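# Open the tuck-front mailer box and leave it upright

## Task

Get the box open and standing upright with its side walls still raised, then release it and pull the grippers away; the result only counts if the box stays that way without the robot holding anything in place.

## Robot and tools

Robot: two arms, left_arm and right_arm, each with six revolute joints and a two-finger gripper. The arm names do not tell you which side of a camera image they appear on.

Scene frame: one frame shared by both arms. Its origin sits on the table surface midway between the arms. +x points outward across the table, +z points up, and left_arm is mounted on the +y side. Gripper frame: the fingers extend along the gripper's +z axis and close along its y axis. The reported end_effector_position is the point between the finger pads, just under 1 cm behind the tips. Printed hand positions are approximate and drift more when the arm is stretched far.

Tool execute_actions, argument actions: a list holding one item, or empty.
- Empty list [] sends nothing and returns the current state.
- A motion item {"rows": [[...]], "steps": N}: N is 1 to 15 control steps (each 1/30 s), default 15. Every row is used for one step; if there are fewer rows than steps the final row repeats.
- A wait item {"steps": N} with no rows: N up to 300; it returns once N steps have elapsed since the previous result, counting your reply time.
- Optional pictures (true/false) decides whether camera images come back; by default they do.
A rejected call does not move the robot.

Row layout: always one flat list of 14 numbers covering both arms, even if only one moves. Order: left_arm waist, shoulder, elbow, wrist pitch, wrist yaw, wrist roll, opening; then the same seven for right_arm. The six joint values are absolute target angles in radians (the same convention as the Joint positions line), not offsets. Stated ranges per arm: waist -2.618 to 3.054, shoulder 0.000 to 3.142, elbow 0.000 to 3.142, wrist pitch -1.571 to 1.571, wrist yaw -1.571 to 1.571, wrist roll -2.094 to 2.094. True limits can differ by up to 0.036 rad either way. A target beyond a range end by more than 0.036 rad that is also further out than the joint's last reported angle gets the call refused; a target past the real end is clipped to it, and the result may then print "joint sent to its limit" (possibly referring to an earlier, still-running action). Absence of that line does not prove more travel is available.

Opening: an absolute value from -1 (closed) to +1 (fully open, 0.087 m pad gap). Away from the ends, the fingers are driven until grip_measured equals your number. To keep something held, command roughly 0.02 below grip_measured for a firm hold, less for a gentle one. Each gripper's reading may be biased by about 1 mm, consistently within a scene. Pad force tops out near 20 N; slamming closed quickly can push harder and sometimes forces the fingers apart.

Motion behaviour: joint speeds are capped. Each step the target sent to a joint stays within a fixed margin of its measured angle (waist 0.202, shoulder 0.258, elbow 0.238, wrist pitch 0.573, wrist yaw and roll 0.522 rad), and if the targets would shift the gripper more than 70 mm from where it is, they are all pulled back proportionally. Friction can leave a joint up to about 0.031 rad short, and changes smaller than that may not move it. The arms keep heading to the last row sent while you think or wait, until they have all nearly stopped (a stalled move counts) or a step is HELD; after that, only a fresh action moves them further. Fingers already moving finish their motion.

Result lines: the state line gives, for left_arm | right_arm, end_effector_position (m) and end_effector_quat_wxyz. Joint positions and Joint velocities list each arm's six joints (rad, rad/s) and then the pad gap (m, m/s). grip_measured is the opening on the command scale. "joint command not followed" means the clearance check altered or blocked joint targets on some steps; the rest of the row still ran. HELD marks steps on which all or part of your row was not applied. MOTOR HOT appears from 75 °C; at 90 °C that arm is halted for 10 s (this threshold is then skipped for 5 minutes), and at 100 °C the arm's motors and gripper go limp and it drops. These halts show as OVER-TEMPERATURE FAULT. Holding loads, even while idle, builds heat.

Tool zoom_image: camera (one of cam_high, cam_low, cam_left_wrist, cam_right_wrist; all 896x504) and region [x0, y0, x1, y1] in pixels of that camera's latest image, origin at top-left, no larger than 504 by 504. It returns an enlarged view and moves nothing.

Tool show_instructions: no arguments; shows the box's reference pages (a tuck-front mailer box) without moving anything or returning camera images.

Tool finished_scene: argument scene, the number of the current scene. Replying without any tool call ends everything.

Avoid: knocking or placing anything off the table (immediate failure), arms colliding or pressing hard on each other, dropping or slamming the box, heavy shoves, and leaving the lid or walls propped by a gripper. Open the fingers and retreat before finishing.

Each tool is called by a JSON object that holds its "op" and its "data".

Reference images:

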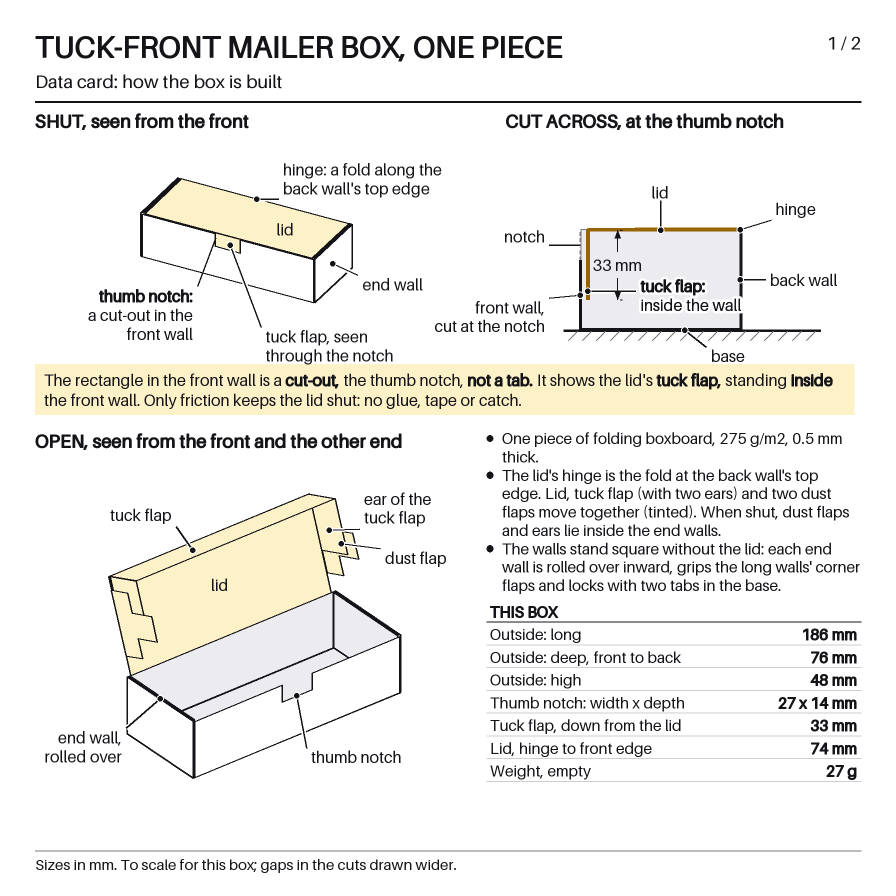

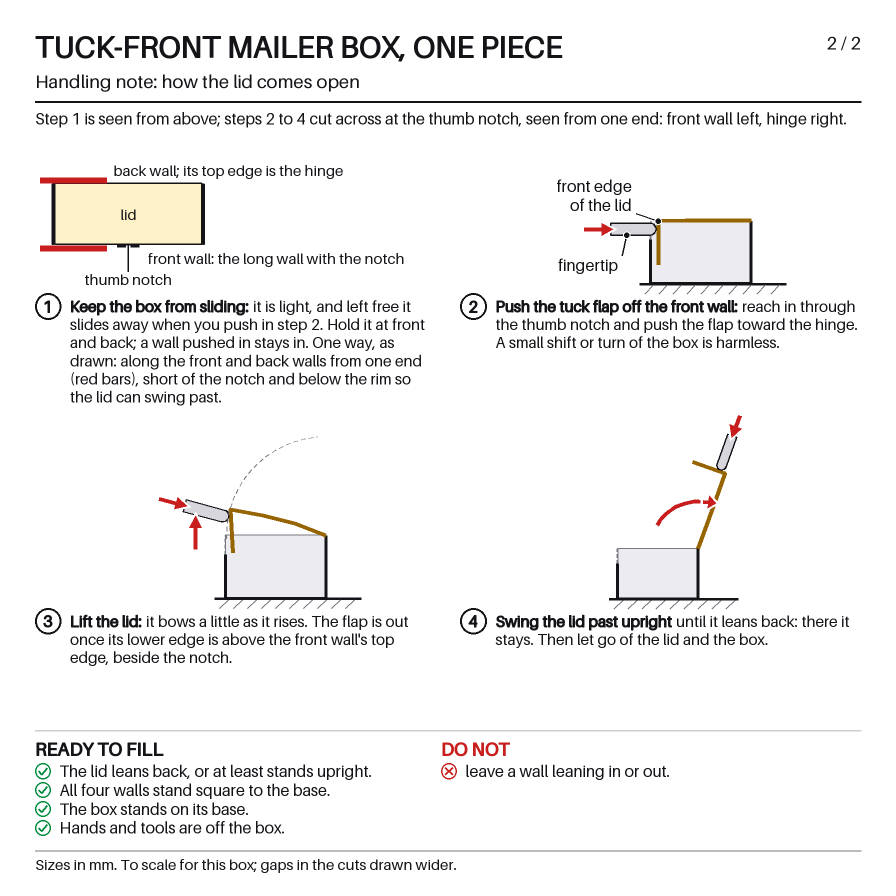

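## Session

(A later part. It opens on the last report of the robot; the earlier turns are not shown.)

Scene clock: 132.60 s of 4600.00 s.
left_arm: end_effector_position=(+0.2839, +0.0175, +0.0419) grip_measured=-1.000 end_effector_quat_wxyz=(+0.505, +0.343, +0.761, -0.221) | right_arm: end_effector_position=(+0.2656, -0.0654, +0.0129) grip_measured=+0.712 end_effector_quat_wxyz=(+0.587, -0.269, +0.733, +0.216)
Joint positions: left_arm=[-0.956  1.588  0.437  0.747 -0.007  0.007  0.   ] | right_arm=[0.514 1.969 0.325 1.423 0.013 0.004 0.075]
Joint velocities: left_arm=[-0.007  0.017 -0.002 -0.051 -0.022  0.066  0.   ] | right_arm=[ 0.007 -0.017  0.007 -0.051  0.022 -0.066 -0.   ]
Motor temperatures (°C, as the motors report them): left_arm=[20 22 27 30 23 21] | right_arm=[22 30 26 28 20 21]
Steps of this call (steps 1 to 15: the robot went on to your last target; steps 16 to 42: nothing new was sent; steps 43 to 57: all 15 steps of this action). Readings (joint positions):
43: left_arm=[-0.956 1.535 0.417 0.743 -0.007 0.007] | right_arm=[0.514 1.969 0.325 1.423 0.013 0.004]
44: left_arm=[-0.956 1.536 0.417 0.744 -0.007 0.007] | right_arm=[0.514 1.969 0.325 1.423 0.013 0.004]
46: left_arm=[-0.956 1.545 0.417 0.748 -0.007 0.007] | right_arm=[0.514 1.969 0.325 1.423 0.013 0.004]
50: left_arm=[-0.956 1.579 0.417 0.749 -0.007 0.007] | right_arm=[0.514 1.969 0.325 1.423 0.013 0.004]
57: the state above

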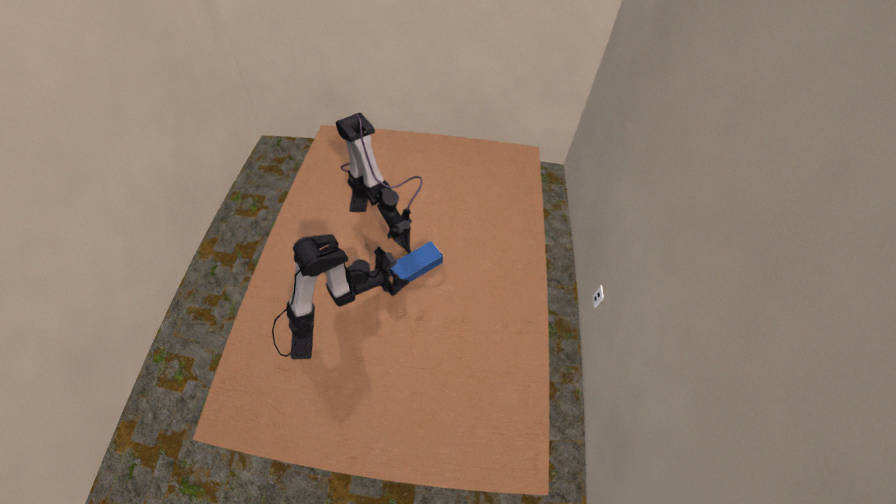

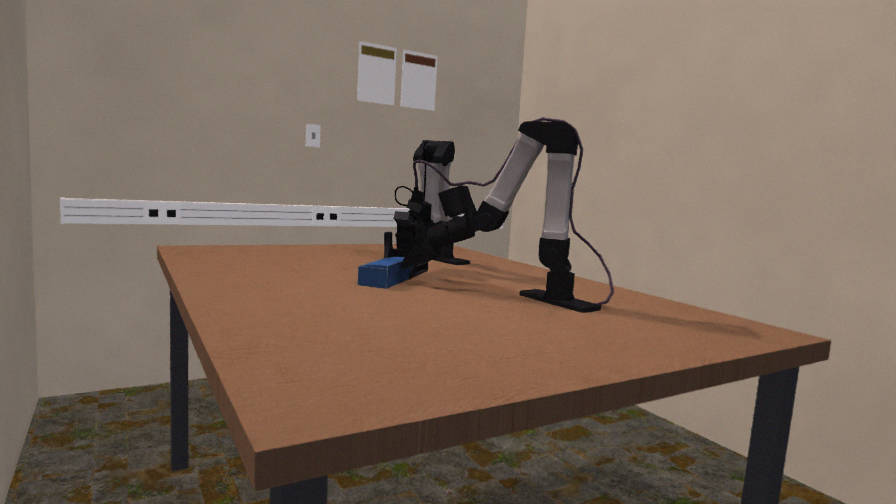

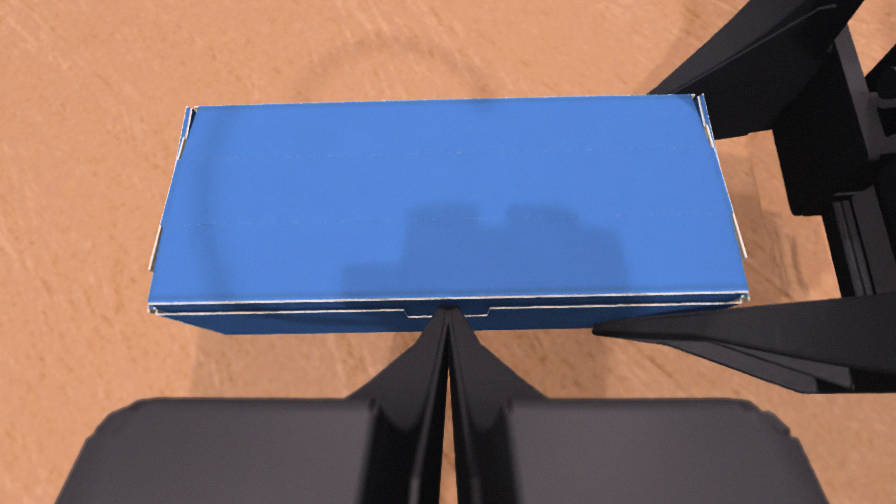

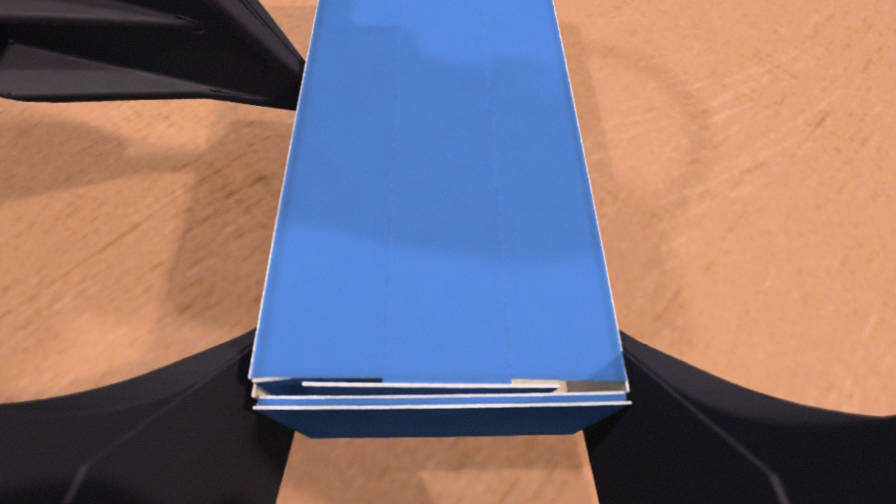

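In contact. Load up the push, then lift.

{"op": "execute_actions", "data": {"actions": [{"rows": [[-0.945,1.595,0.457,0.755,0,0,-1, 0.524,1.985,0.305,1.35,-0.02,0,0.709],[-0.945,1.59,0.462,0.765,0,0,-1, 0.527,1.985,0.305,1.35,-0.03,0,0.709],[-0.945,1.585,0.466,0.775,0,0,-1, 0.53,1.985,0.305,1.35,-0.04,0,0.709],[-0.945,1.58,0.47,0.783,0,0,-1, 0.532,1.985,0.305,1.35,-0.048,0,0.709],[-0.945,1.575,0.473,0.79,0,0,-1, 0.534,1.985,0.305,1.35,-0.055,0,0.709],[-0.945,1.57,0.475,0.795,0,0,-1, 0.534,1.985,0.305,1.35,-0.055,0,0.709],[-0.945,1.566,0.476,0.8,0,0,-1, 0.534,1.985,0.305,1.35,-0.055,0,0.709],[-0.945,1.562,0.477,0.803,0,0,-1, 0.534,1.985,0.305,1.35,-0.055,0,0.709],[-0.945,1.558,0.478,0.806,0,0,-1, 0.534,1.985,0.305,1.35,-0.055,0,0.709],[-0.945,1.554,0.479,0.809,0,0,-1, 0.534,1.985,0.305,1.35,-0.055,0,0.709],[-0.945,1.55,0.48,0.812,0,0,-1, 0.534,1.985,0.305,1.35,-0.055,0,0.709],[-0.945,1.546,0.481,0.815,0,0,-1, 0.534,1.985,0.305,1.35,-0.055,0,0.709],[-0.945,1.542,0.482,0.815,0,0,-1, 0.534,1.985,0.305,1.35,-0.055,0,0.709]], "steps": 15}]}}

Scene clock: 134.50 s of 4600.00 s.
left_arm: end_effector_position=(+0.2851, +0.0163, +0.0480) grip_measured=-1.000 end_effector_quat_wxyz=(+0.509, +0.341, +0.758, -0.223) | right_arm: end_effector_position=(+0.2655, -0.0654, +0.0129) grip_measured=+0.712 end_effector_quat_wxyz=(+0.586, -0.269, +0.733, +0.216)
Joint positions: left_arm=[-0.956  1.571  0.443  0.736 -0.007  0.007  0.   ] | right_arm=[0.514 1.969 0.325 1.423 0.013 0.004 0.075]
Joint velocities: left_arm=[ 0.002 -0.051  0.012 -0.095 -0.051 -0.037  0.   ] | right_arm=[-0.002 -0.007 -0.007  0.037 -0.11  -0.066 -0.001]
Motor temperatures (°C, as the motors report them): left_arm=[20 22 27 30 23 21] | right_arm=[22 30 26 28 20 21]
Steps of this call (steps 1 to 15: the robot went on to your last target; steps 16 to 42: nothing new was sent; steps 43 to 57: all 15 steps of this action). Readings (joint positions):
43: left_arm=[-0.956 1.588 0.437 0.747 -0.007 0.007] | right_arm=[0.514 1.969 0.325 1.423 0.013 0.004]
44: left_arm=[-0.956 1.588 0.437 0.747 -0.007 0.007] | right_arm=[0.514 1.969 0.325 1.423 0.013 0.004]
46: left_arm=[-0.956 1.588 0.440 0.746 -0.007 0.007] | right_arm=[0.514 1.969 0.325 1.423 0.013 0.004]
50: left_arm=[-0.956 1.588 0.443 0.742 -0.007 0.007] | right_arm=[0.514 1.969 0.325 1.423 0.013 0.004]
57: the state above

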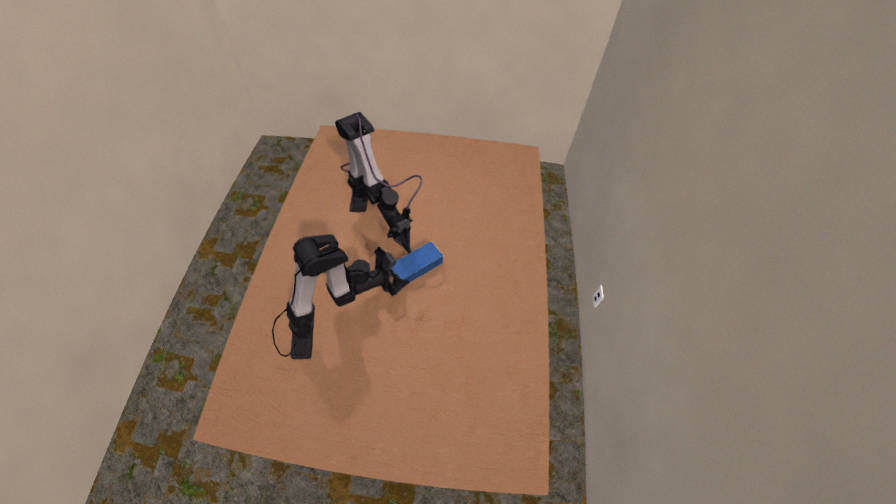

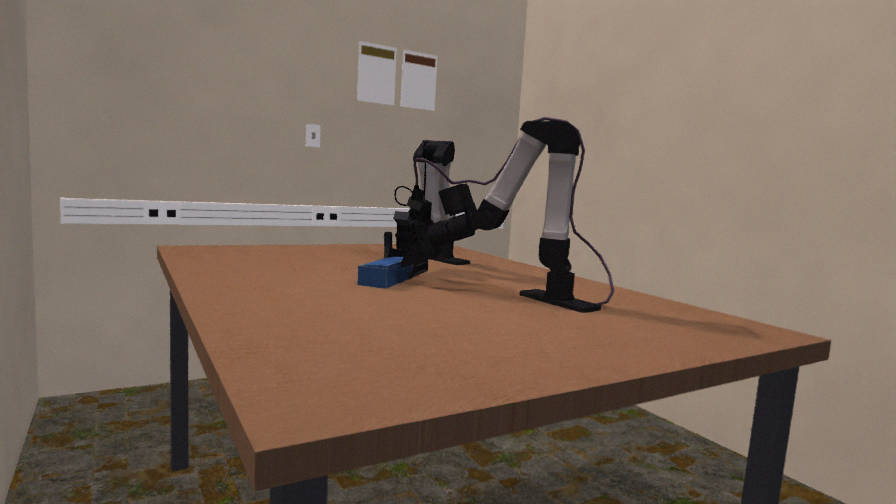

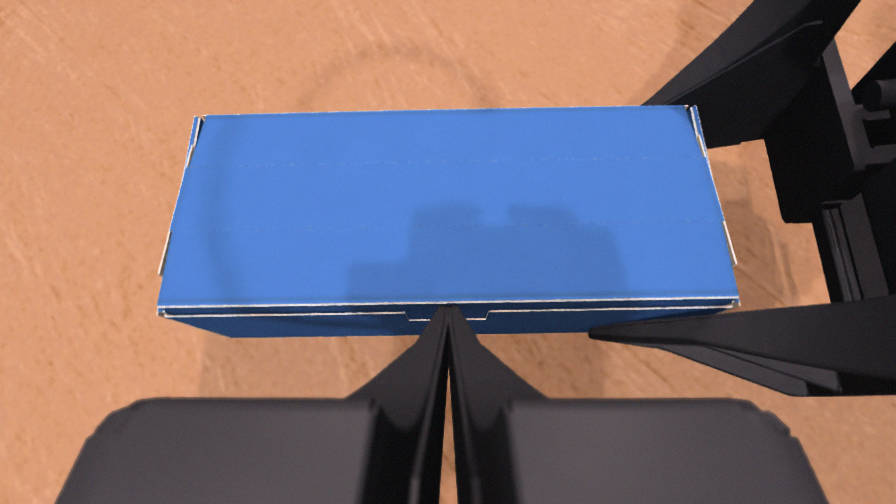

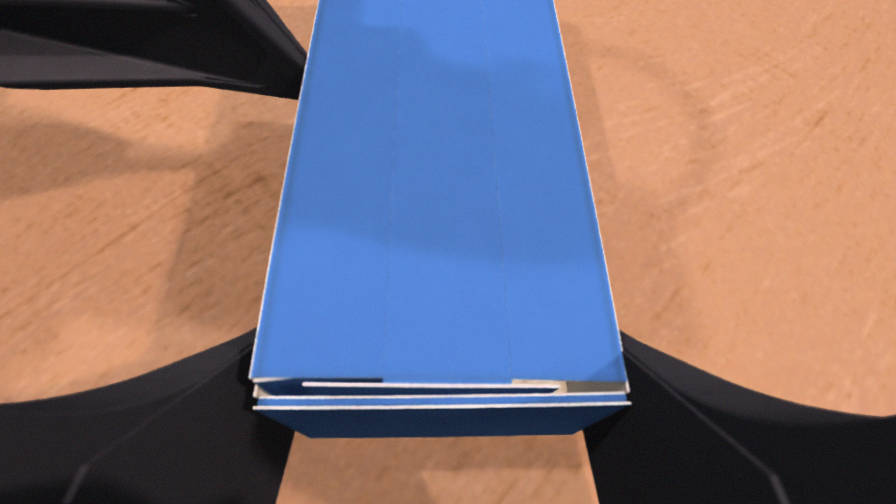

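{"op": "execute_actions", "data": {"actions": []}}

Scene clock: 138.63 s of 4600.00 s.
left_arm: end_effector_position=(+0.2851, +0.0162, +0.0486) grip_measured=-1.000 end_effector_quat_wxyz=(+0.510, +0.341, +0.758, -0.223) | right_arm: end_effector_position=(+0.2656, -0.0654, +0.0129) grip_measured=+0.712 end_effector_quat_wxyz=(+0.586, -0.269, +0.733, +0.216)
Joint positions: left_arm=[-0.956  1.569  0.443  0.735 -0.007  0.007  0.   ] | right_arm=[0.514 1.969 0.325 1.423 0.013 0.004 0.075]
Joint velocities: left_arm=[-0.007  0.002  0.002  0.007 -0.051 -0.037  0.   ] | right_arm=[-0.002 -0.002  0.012  0.037 -0.066  0.007 -0.001]
Motor temperatures (°C, as the motors report them): left_arm=[20 22 27 31 23 21] | right_arm=[22 30 26 28 20 21]
Steps of this call (steps 1 to 15: the robot went on to your last target; steps 16 to 90: nothing new was sent; then 1.13 s passed at rest). Readings (joint positions):
1: left_arm=[-0.956 1.570 0.443 0.735 -0.007 0.007] | right_arm=[0.514 1.969 0.325 1.423 0.013 0.004]
2: left_arm=[-0.956 1.569 0.443 0.735 -0.007 0.007] | right_arm=[0.514 1.969 0.325 1.423 0.013 0.004]
4: left_arm=[-0.956 1.569 0.443 0.735 -0.007 0.007] | right_arm=[0.514 1.969 0.325 1.423 0.013 0.004]
8: left_arm=[-0.956 1.569 0.443 0.735 -0.007 0.007] | right_arm=[0.514 1.969 0.325 1.423 0.013 0.004]
90: the state above
All arms were judged still, so your last target was given up. Only a new action makes them travel on or press farther. Fingers that are still opening or closing keep moving.

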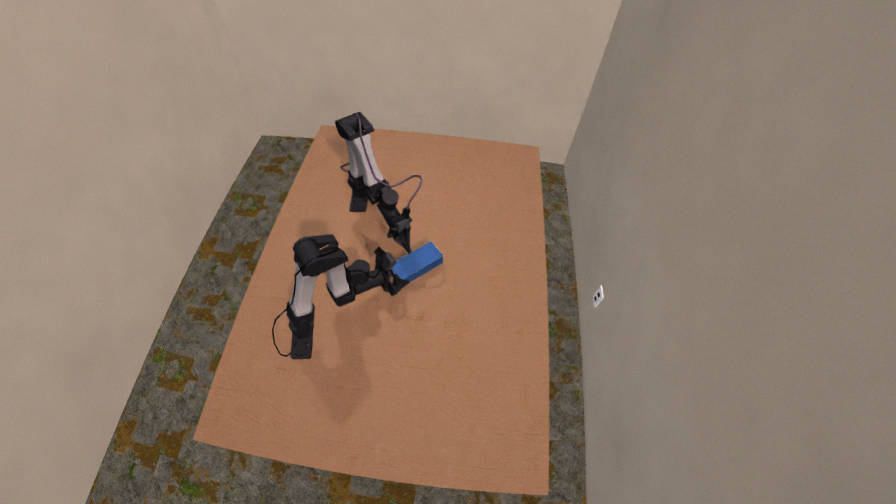

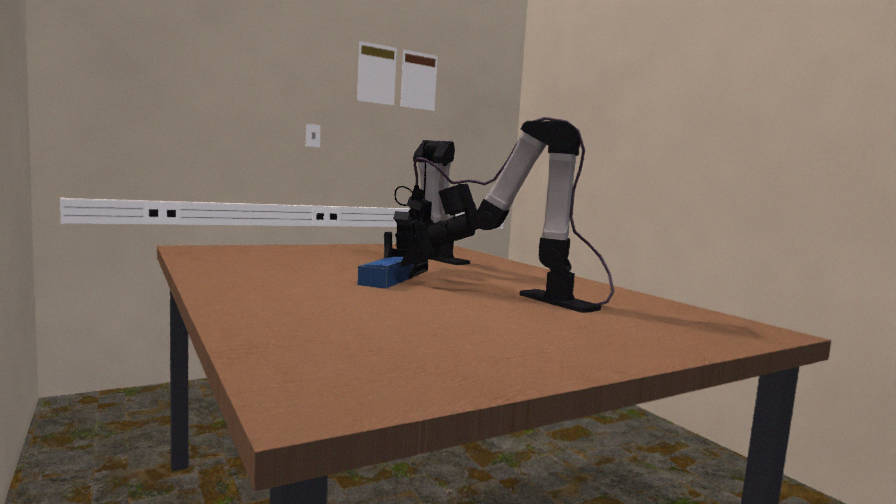

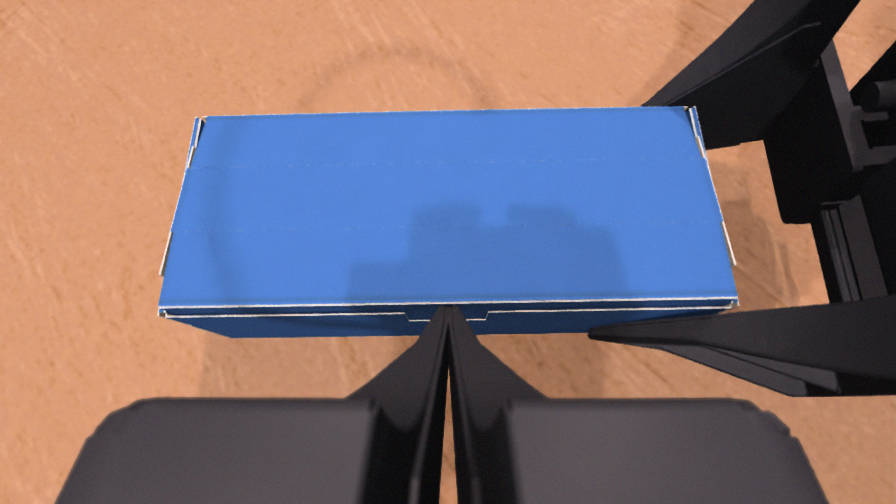

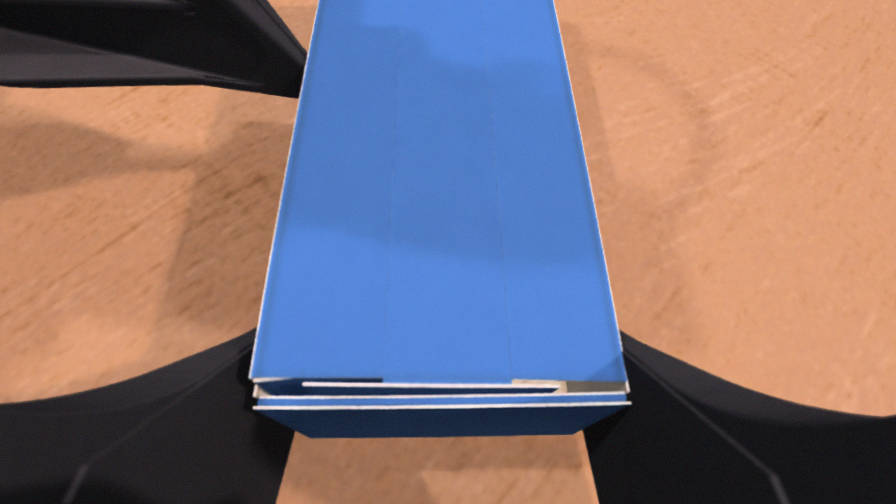

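{"op": "execute_actions", "data": {"actions": [{"rows":[[-0.945,1.545,0.46,0.78,0,0,-1,0.53,1.985,0.305,1.35,-0.04,0,0.711],[-0.945,1.545,0.445,0.75,0,0,-1,0.525,1.985,0.305,1.35,-0.02,0,0.711],[-0.945,1.545,0.43,0.735,0,0,-1,0.52,1.985,0.305,1.35,0,0,0.711],[-0.945,1.545,0.42,0.735,0,0,-1,0.52,1.985,0.305,1.35,0,0,0.711],[-0.945,1.545,0.41,0.735,0,0,-1,0.52,1.985,0.305,1.35,0,0,0.711],[-0.945,1.545,0.403,0.735,0,0,-1,0.52,1.985,0.305,1.35,0,0,0.711]],"steps":12}]}}

Scene clock: 140.50 s of 4600.00 s.
left_arm: end_effector_position=(+0.2809, +0.0209, +0.0449) grip_measured=-1.000 end_effector_quat_wxyz=(+0.505, +0.342, +0.760, -0.221) | right_arm: end_effector_position=(+0.2659, -0.0658, +0.0129) grip_measured=+0.713 end_effector_quat_wxyz=(+0.587, -0.268, +0.733, +0.215)
Joint positions: left_arm=[-0.956  1.558  0.423  0.733 -0.007  0.007  0.   ] | right_arm=[0.514 1.969 0.325 1.423 0.016 0.004 0.075]
Joint velocities: left_arm=[ 0.007 -0.022  0.012 -0.007  0.007  0.022  0.   ] | right_arm=[-0.007 -0.027 -0.012  0.007 -0.066 -0.051 -0.001]
Motor temperatures (°C, as the motors report them): left_arm=[20 22 27 31 23 21] | right_arm=[22 30 25 28 20 21]
Steps of this call (steps 1 to 44: nothing new was sent; steps 45 to 56: all 12 steps of this action). Readings (joint positions):
45: left_arm=[-0.956 1.569 0.443 0.733 -0.007 0.007] | right_arm=[0.514 1.969 0.325 1.423 0.014 0.004]
46: left_arm=[-0.956 1.569 0.443 0.730 -0.007 0.007] | right_arm=[0.514 1.969 0.325 1.423 0.015 0.004]
48: left_arm=[-0.956 1.569 0.443 0.729 -0.007 0.007] | right_arm=[0.514 1.969 0.325 1.423 0.016 0.004]
52: left_arm=[-0.956 1.558 0.427 0.733 -0.007 0.007] | right_arm=[0.514 1.969 0.325 1.423 0.016 0.004]
56: the state above

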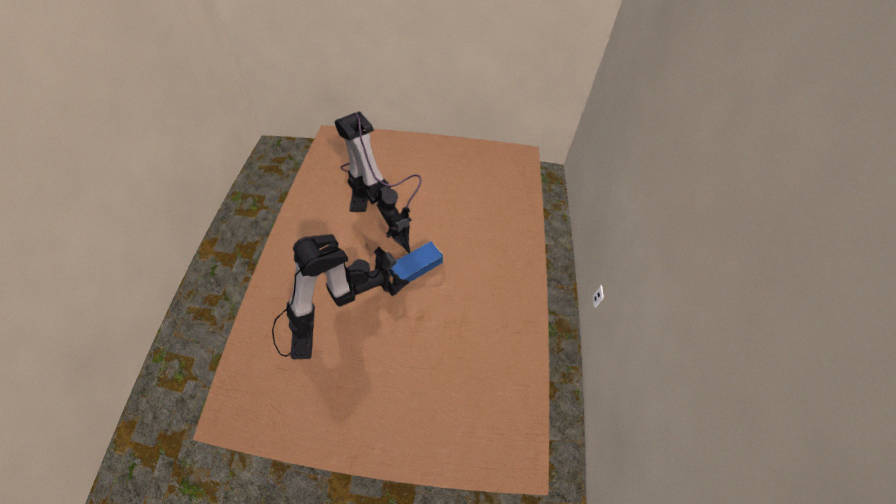

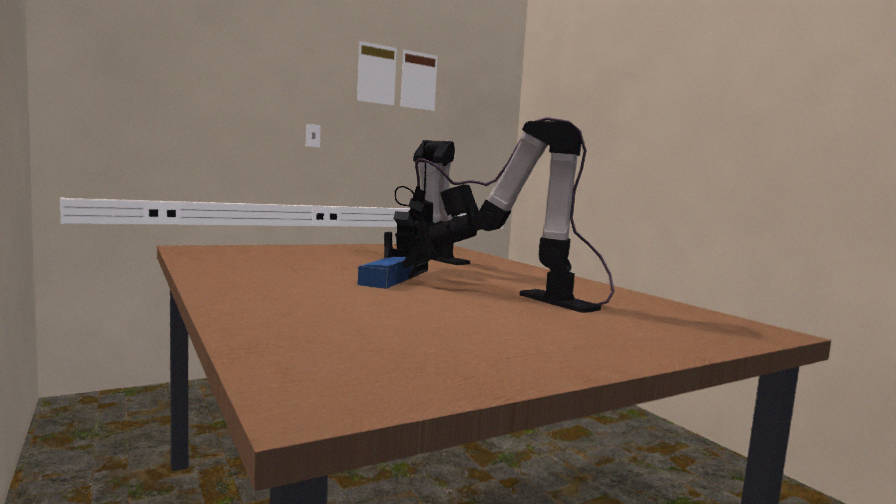

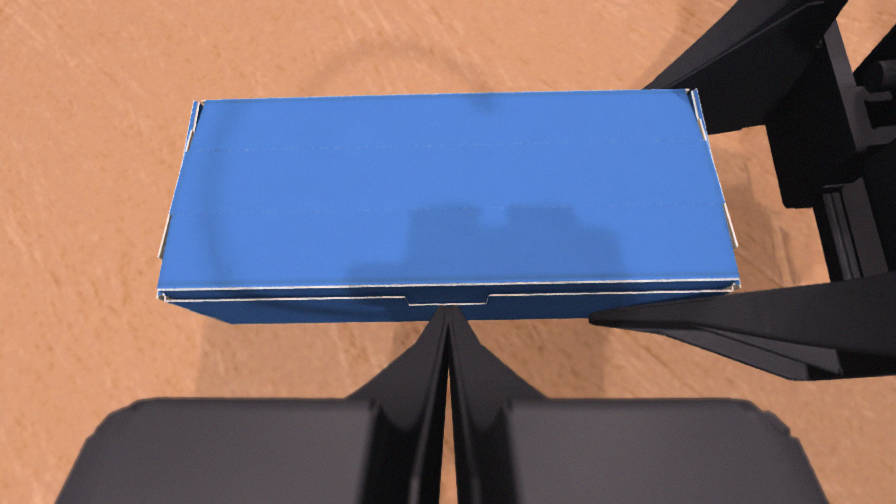

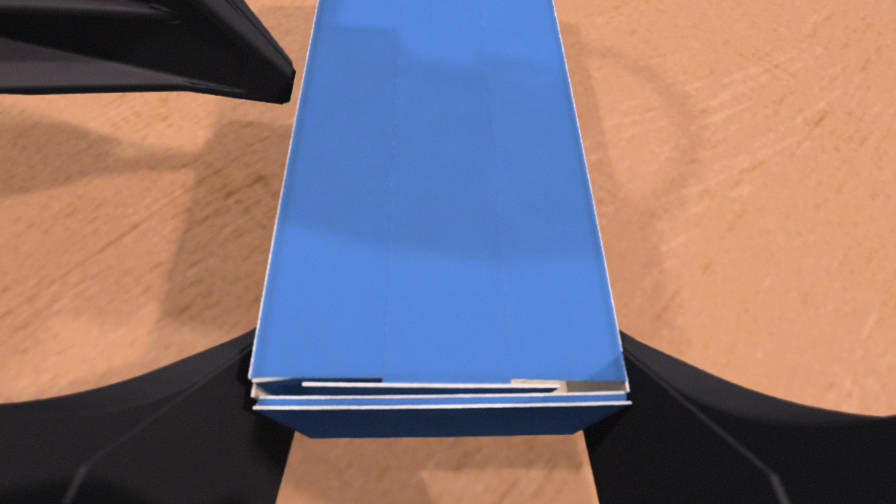

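{"op": "execute_actions", "data": {"actions": [{"rows":[[-0.945,1.565,0.423,0.735,0,0,-1,0.52,1.985,0.305,1.35,0,0,0.711],[-0.945,1.578,0.423,0.735,0,0,-1,0.52,1.985,0.305,1.35,0,0,0.711],[-0.945,1.588,0.43,0.74,0,0,-1,0.52,1.985,0.305,1.35,0,0,0.711],[-0.945,1.59,0.44,0.74,0,0,-1,0.52,1.985,0.305,1.35,0,0,0.711],[-0.945,1.595,0.447,0.74,0,0,-1,0.525,1.985,0.305,1.35,-0.02,0,0.711],[-0.945,1.60,0.454,0.74,0,0,-1,0.525,1.985,0.305,1.35,-0.02,0,0.711],[-0.945,1.605,0.461,0.745,0,0,-1,0.53,1.985,0.305,1.35,-0.04,0,0.711],[-0.945,1.61,0.468,0.75,0,0,-1,0.53,1.985,0.305,1.35,-0.04,0,0.711],[-0.945,1.615,0.475,0.76,0,0,-1,0.534,1.985,0.305,1.35,-0.055,0,0.711],[-0.945,1.618,0.482,0.77,0,0,-1,0.534,1.985,0.305,1.35,-0.055,0,0.711]],"steps":15}]}}

Scene clock: 142.53 s of 4600.00 s.
left_arm: end_effector_position=(+0.2848, +0.0167, +0.0379) grip_measured=-1.000 end_effector_quat_wxyz=(+0.498, +0.345, +0.765, -0.218) | right_arm: end_effector_position=(+0.2655, -0.0653, +0.0129) grip_measured=+0.713 end_effector_quat_wxyz=(+0.586, -0.270, +0.733, +0.216)
Joint positions: left_arm=[-0.956  1.602  0.451  0.729 -0.007  0.007  0.   ] | right_arm=[0.515 1.969 0.325 1.423 0.013 0.003 0.075]
Joint velocities: left_arm=[-0.002 -0.007  0.007 -0.022 -0.007 -0.066  0.   ] | right_arm=[-0.022 -0.007  0.007  0.022 -0.007  0.007 -0.   ]
Motor temperatures (°C, as the motors report them): left_arm=[20 22 27 31 23 21] | right_arm=[22 30 25 28 20 21]
Steps of this call (steps 1 to 15: the robot went on to your last target; steps 16 to 46: nothing new was sent; steps 47 to 61: all 15 steps of this action). Readings (joint positions):
47: left_arm=[-0.956 1.558 0.423 0.733 -0.007 0.007] | right_arm=[0.514 1.969 0.325 1.423 0.016 0.004]
48: left_arm=[-0.956 1.558 0.423 0.733 -0.007 0.007] | right_arm=[0.514 1.969 0.325 1.423 0.016 0.004]
50: left_arm=[-0.956 1.561 0.423 0.737 -0.007 0.007] | right_arm=[0.514 1.969 0.325 1.423 0.016 0.004]
54: left_arm=[-0.956 1.582 0.439 0.736 -0.007 0.007] | right_arm=[0.515 1.969 0.325 1.423 0.009 0.003]
61: the state above

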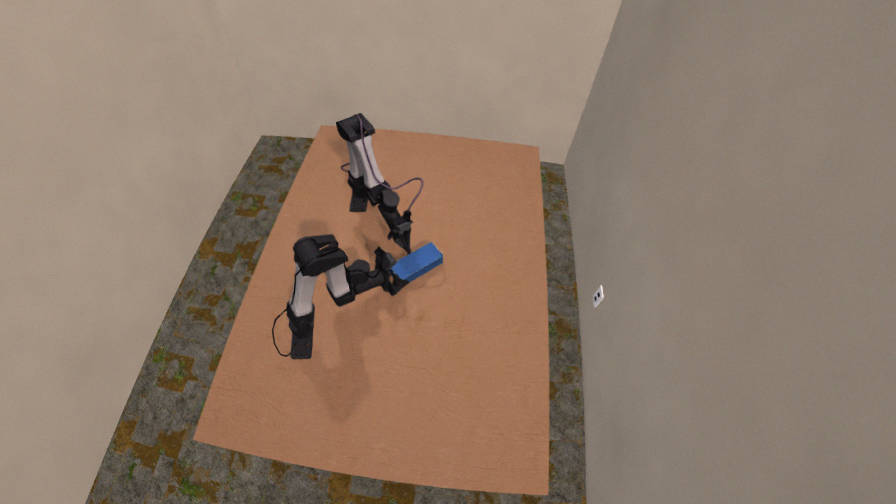

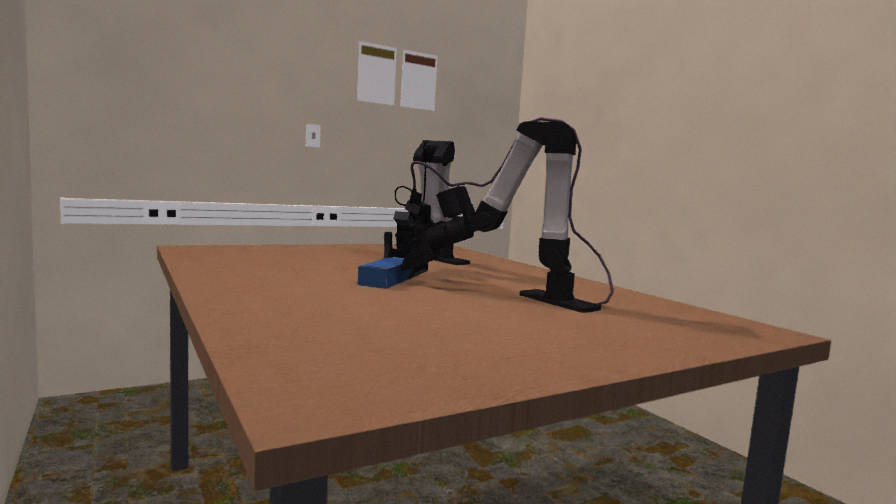

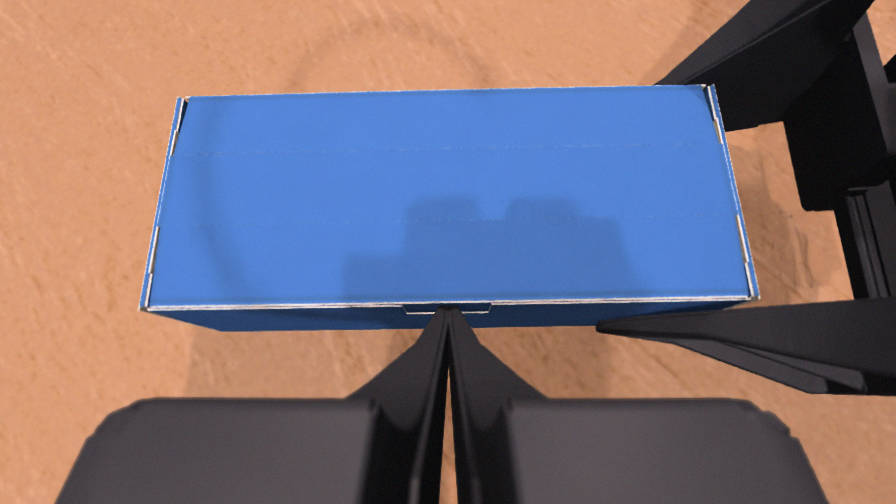

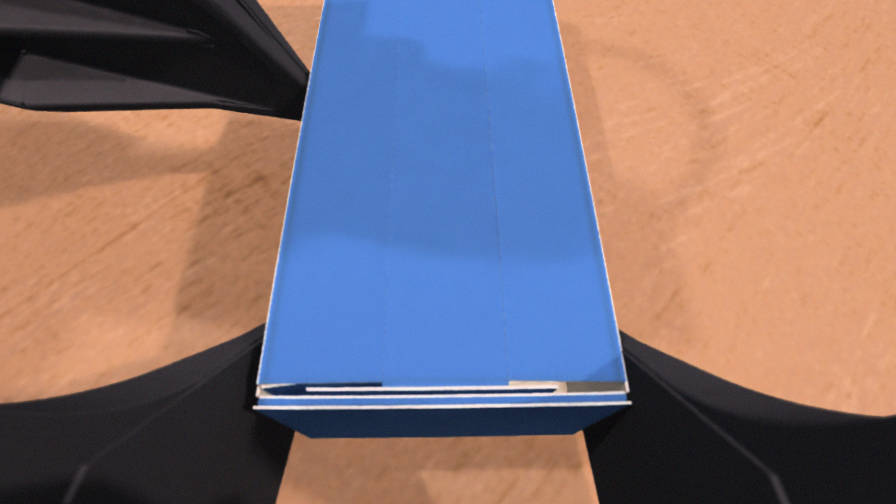

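{"op": "execute_actions", "data": {"actions": [{"rows":[[-0.945,1.61,0.488,0.785,0,0,-1,0.536,1.985,0.305,1.35,-0.065,0,0.711],[-0.945,1.61,0.494,0.80,0,0,-1,0.538,1.985,0.305,1.35,-0.075,0,0.711],[-0.945,1.61,0.50,0.815,0,0,-1,0.54,1.985,0.305,1.35,-0.085,0,0.711],[-0.945,1.61,0.505,0.83,0,0,-1,0.54,1.985,0.305,1.35,-0.09,0,0.711],[-0.945,1.61,0.51,0.83,0,0,-1,0.54,1.985,0.305,1.35,-0.09,0,0.711]],"steps":12}]}}

Scene clock: 148.37 s of 4600.00 s.
left_arm: end_effector_position=(+0.2919, +0.0137, +0.0458) grip_measured=-1.000 end_effector_quat_wxyz=(+0.508, +0.338, +0.761, -0.218) | right_arm: end_effector_position=(+0.2665, -0.0666, +0.0128) grip_measured=+0.713 end_effector_quat_wxyz=(+0.588, -0.267, +0.734, +0.212)
Joint positions: left_arm=[-0.951  1.602  0.471  0.732 -0.013  0.007  0.   ] | right_arm=[0.515 1.969 0.325 1.422 0.023 0.004 0.075]
Joint velocities: left_arm=[ 0.002  0.012 -0.007  0.022  0.007  0.066  0.   ] | right_arm=[-0.007 -0.007  0.002 -0.037 -0.051  0.022 -0.001]
Motor temperatures (°C, as the motors report them): left_arm=[20 22 28 32 23 21] | right_arm=[22 29 25 28 20 21]
Steps of this call (steps 1 to 15: the robot went on to your last target; steps 16 to 90: nothing new was sent; then 2.43 s passed at rest; steps 91 to 102: all 12 steps of this action). Readings (joint positions):
91: left_arm=[-0.956 1.602 0.451 0.729 -0.007 0.007] | right_arm=[0.515 1.969 0.325 1.423 0.013 0.003]
92: left_arm=[-0.956 1.602 0.453 0.729 -0.007 0.007] | right_arm=[0.515 1.969 0.325 1.423 0.013 0.003]
94: left_arm=[-0.956 1.602 0.458 0.729 -0.008 0.007] | right_arm=[0.515 1.969 0.325 1.423 0.017 0.003]
98: left_arm=[-0.951 1.602 0.471 0.732 -0.013 0.007] | right_arm=[0.515 1.969 0.325 1.422 0.022 0.004]
102: the state above

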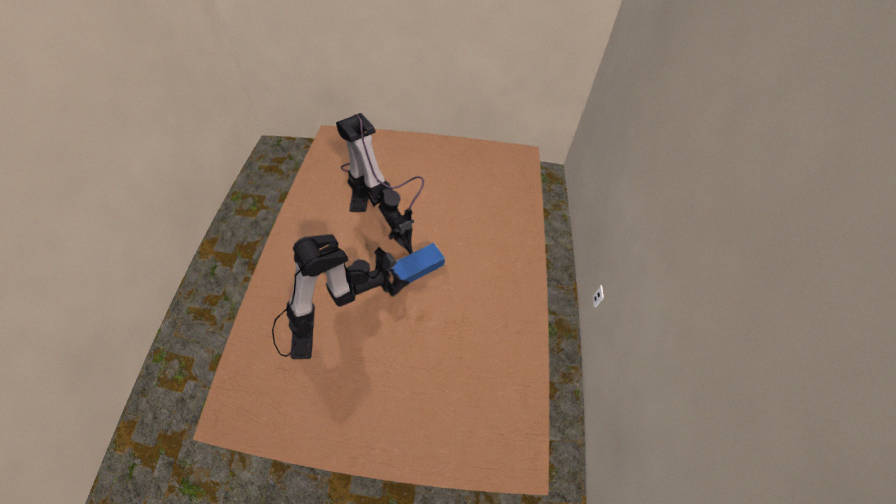

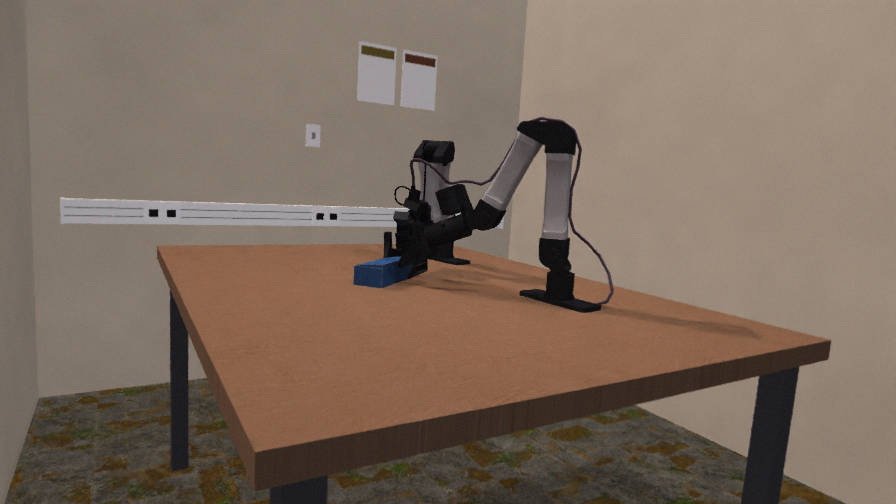

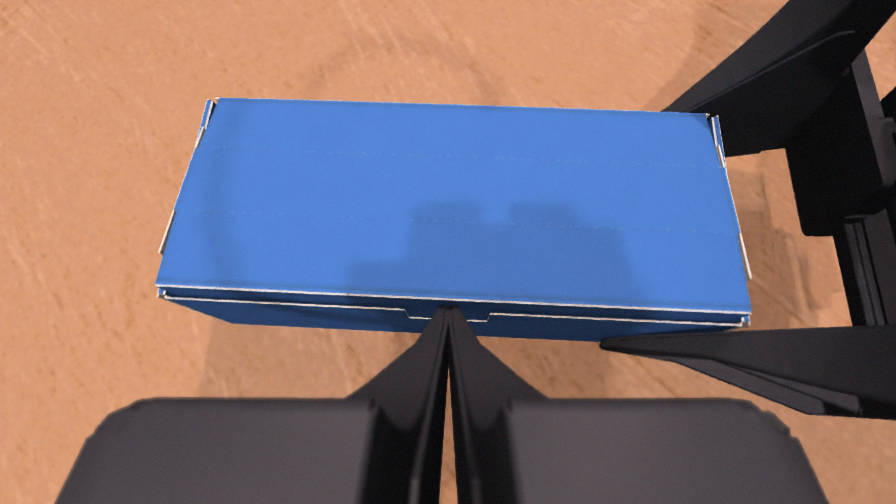

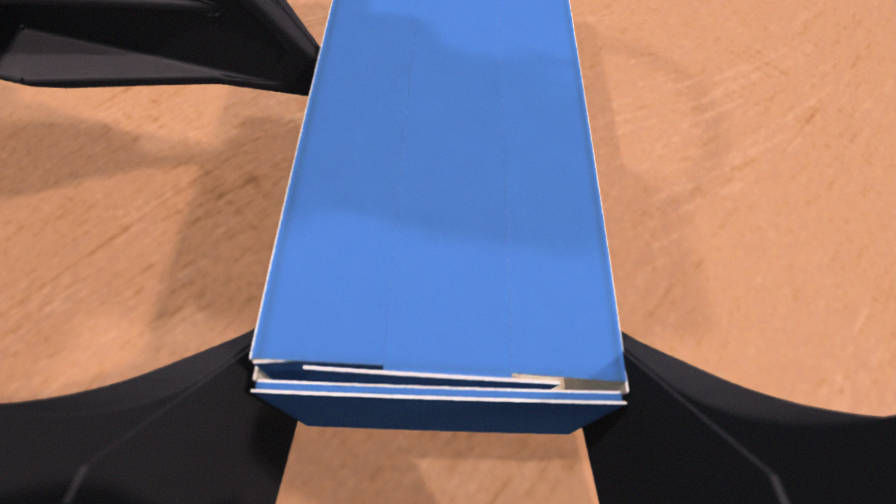

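{"op": "execute_actions", "data": {"actions": [{"rows":[[-0.945,1.595,0.512,0.835,0,0,-1,0.54,1.985,0.305,1.35,-0.09,0,0.707],[-0.945,1.585,0.514,0.84,0,0,-1,0.54,1.985,0.305,1.35,-0.095,0,0.705],[-0.945,1.58,0.516,0.845,0,0,-1,0.54,1.985,0.305,1.35,-0.10,0,0.705],[-0.945,1.575,0.518,0.85,0,0,-1,0.54,1.985,0.305,1.35,-0.10,0,0.705],[-0.945,1.571,0.52,0.85,0,0,-1,0.54,1.985,0.305,1.35,-0.10,0,0.705],[-0.945,1.567,0.52,0.85,0,0,-1,0.54,1.985,0.305,1.35,-0.10,0,0.705]],"steps":12}]}}

Scene clock: 153.03 s of 4600.00 s.
left_arm: end_effector_position=(+0.2926, +0.0129, +0.0506) grip_measured=-1.000 end_effector_quat_wxyz=(+0.513, +0.337, +0.758, -0.220) | right_arm: end_effector_position=(+0.2666, -0.0667, +0.0128) grip_measured=+0.709 end_effector_quat_wxyz=(+0.588, -0.266, +0.734, +0.212)
Joint positions: left_arm=[-0.951  1.591  0.471  0.734 -0.013  0.007  0.   ] | right_arm=[0.515 1.969 0.325 1.422 0.023 0.004 0.075]
Joint velocities: left_arm=[-0.007 -0.012 -0.002 -0.037  0.022 -0.022  0.   ] | right_arm=[ 0.007  0.007 -0.007  0.081  0.022  0.037 -0.   ]
Motor temperatures (°C, as the motors report them): left_arm=[20 22 28 33 23 21] | right_arm=[22 29 25 28 21 21]
Steps of this call (steps 1 to 15: the robot went on to your last target; steps 16 to 90: nothing new was sent; then 1.27 s passed at rest; steps 91 to 102: all 12 steps of this action). Readings (joint positions):
91: left_arm=[-0.951 1.602 0.471 0.732 -0.013 0.007] | right_arm=[0.515 1.969 0.325 1.422 0.023 0.004]
92: left_arm=[-0.951 1.602 0.471 0.732 -0.013 0.007] | right_arm=[0.515 1.969 0.325 1.422 0.023 0.004]
94: left_arm=[-0.951 1.602 0.471 0.732 -0.013 0.007] | right_arm=[0.515 1.969 0.325 1.422 0.023 0.004]
98: left_arm=[-0.951 1.596 0.471 0.732 -0.013 0.007] | right_arm=[0.515 1.969 0.325 1.422 0.023 0.004]
102: the state above

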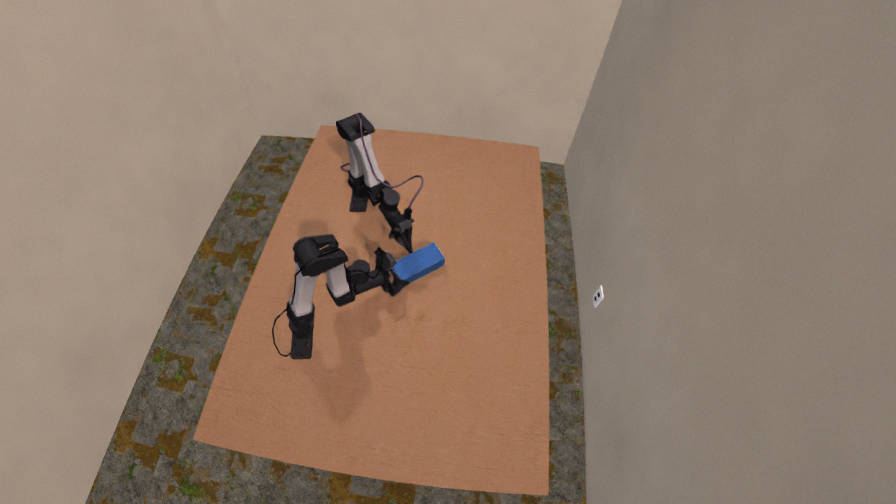

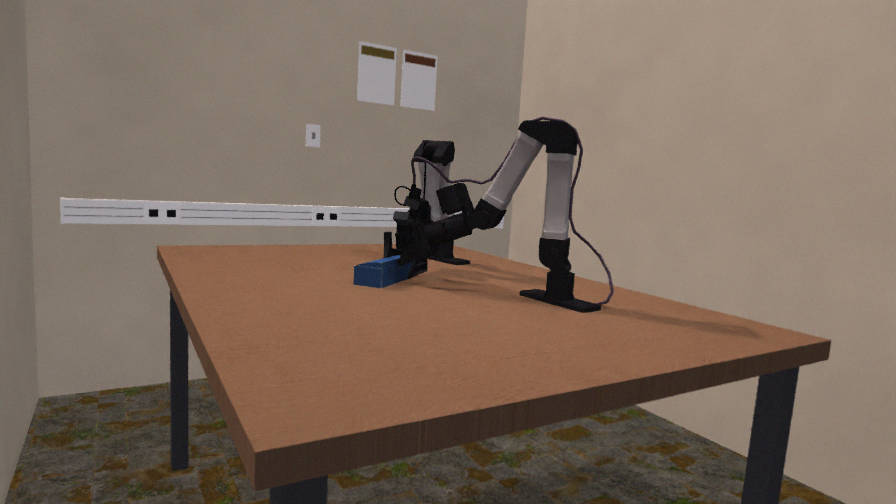

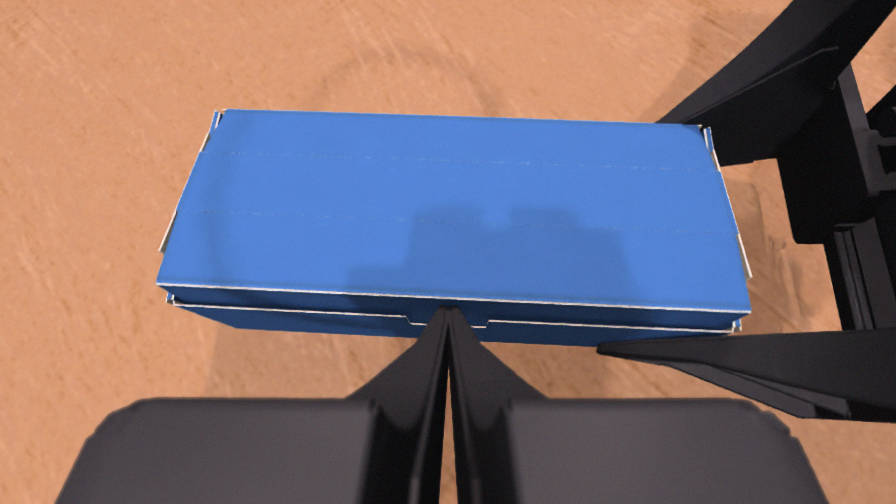

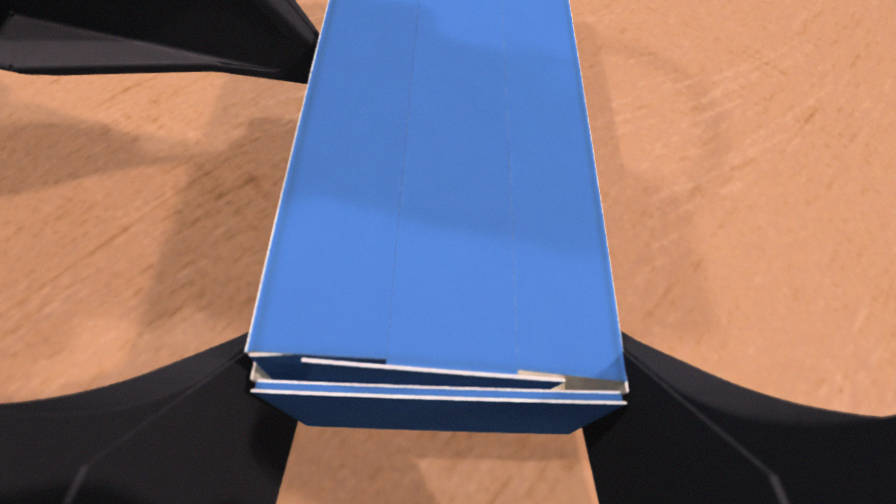

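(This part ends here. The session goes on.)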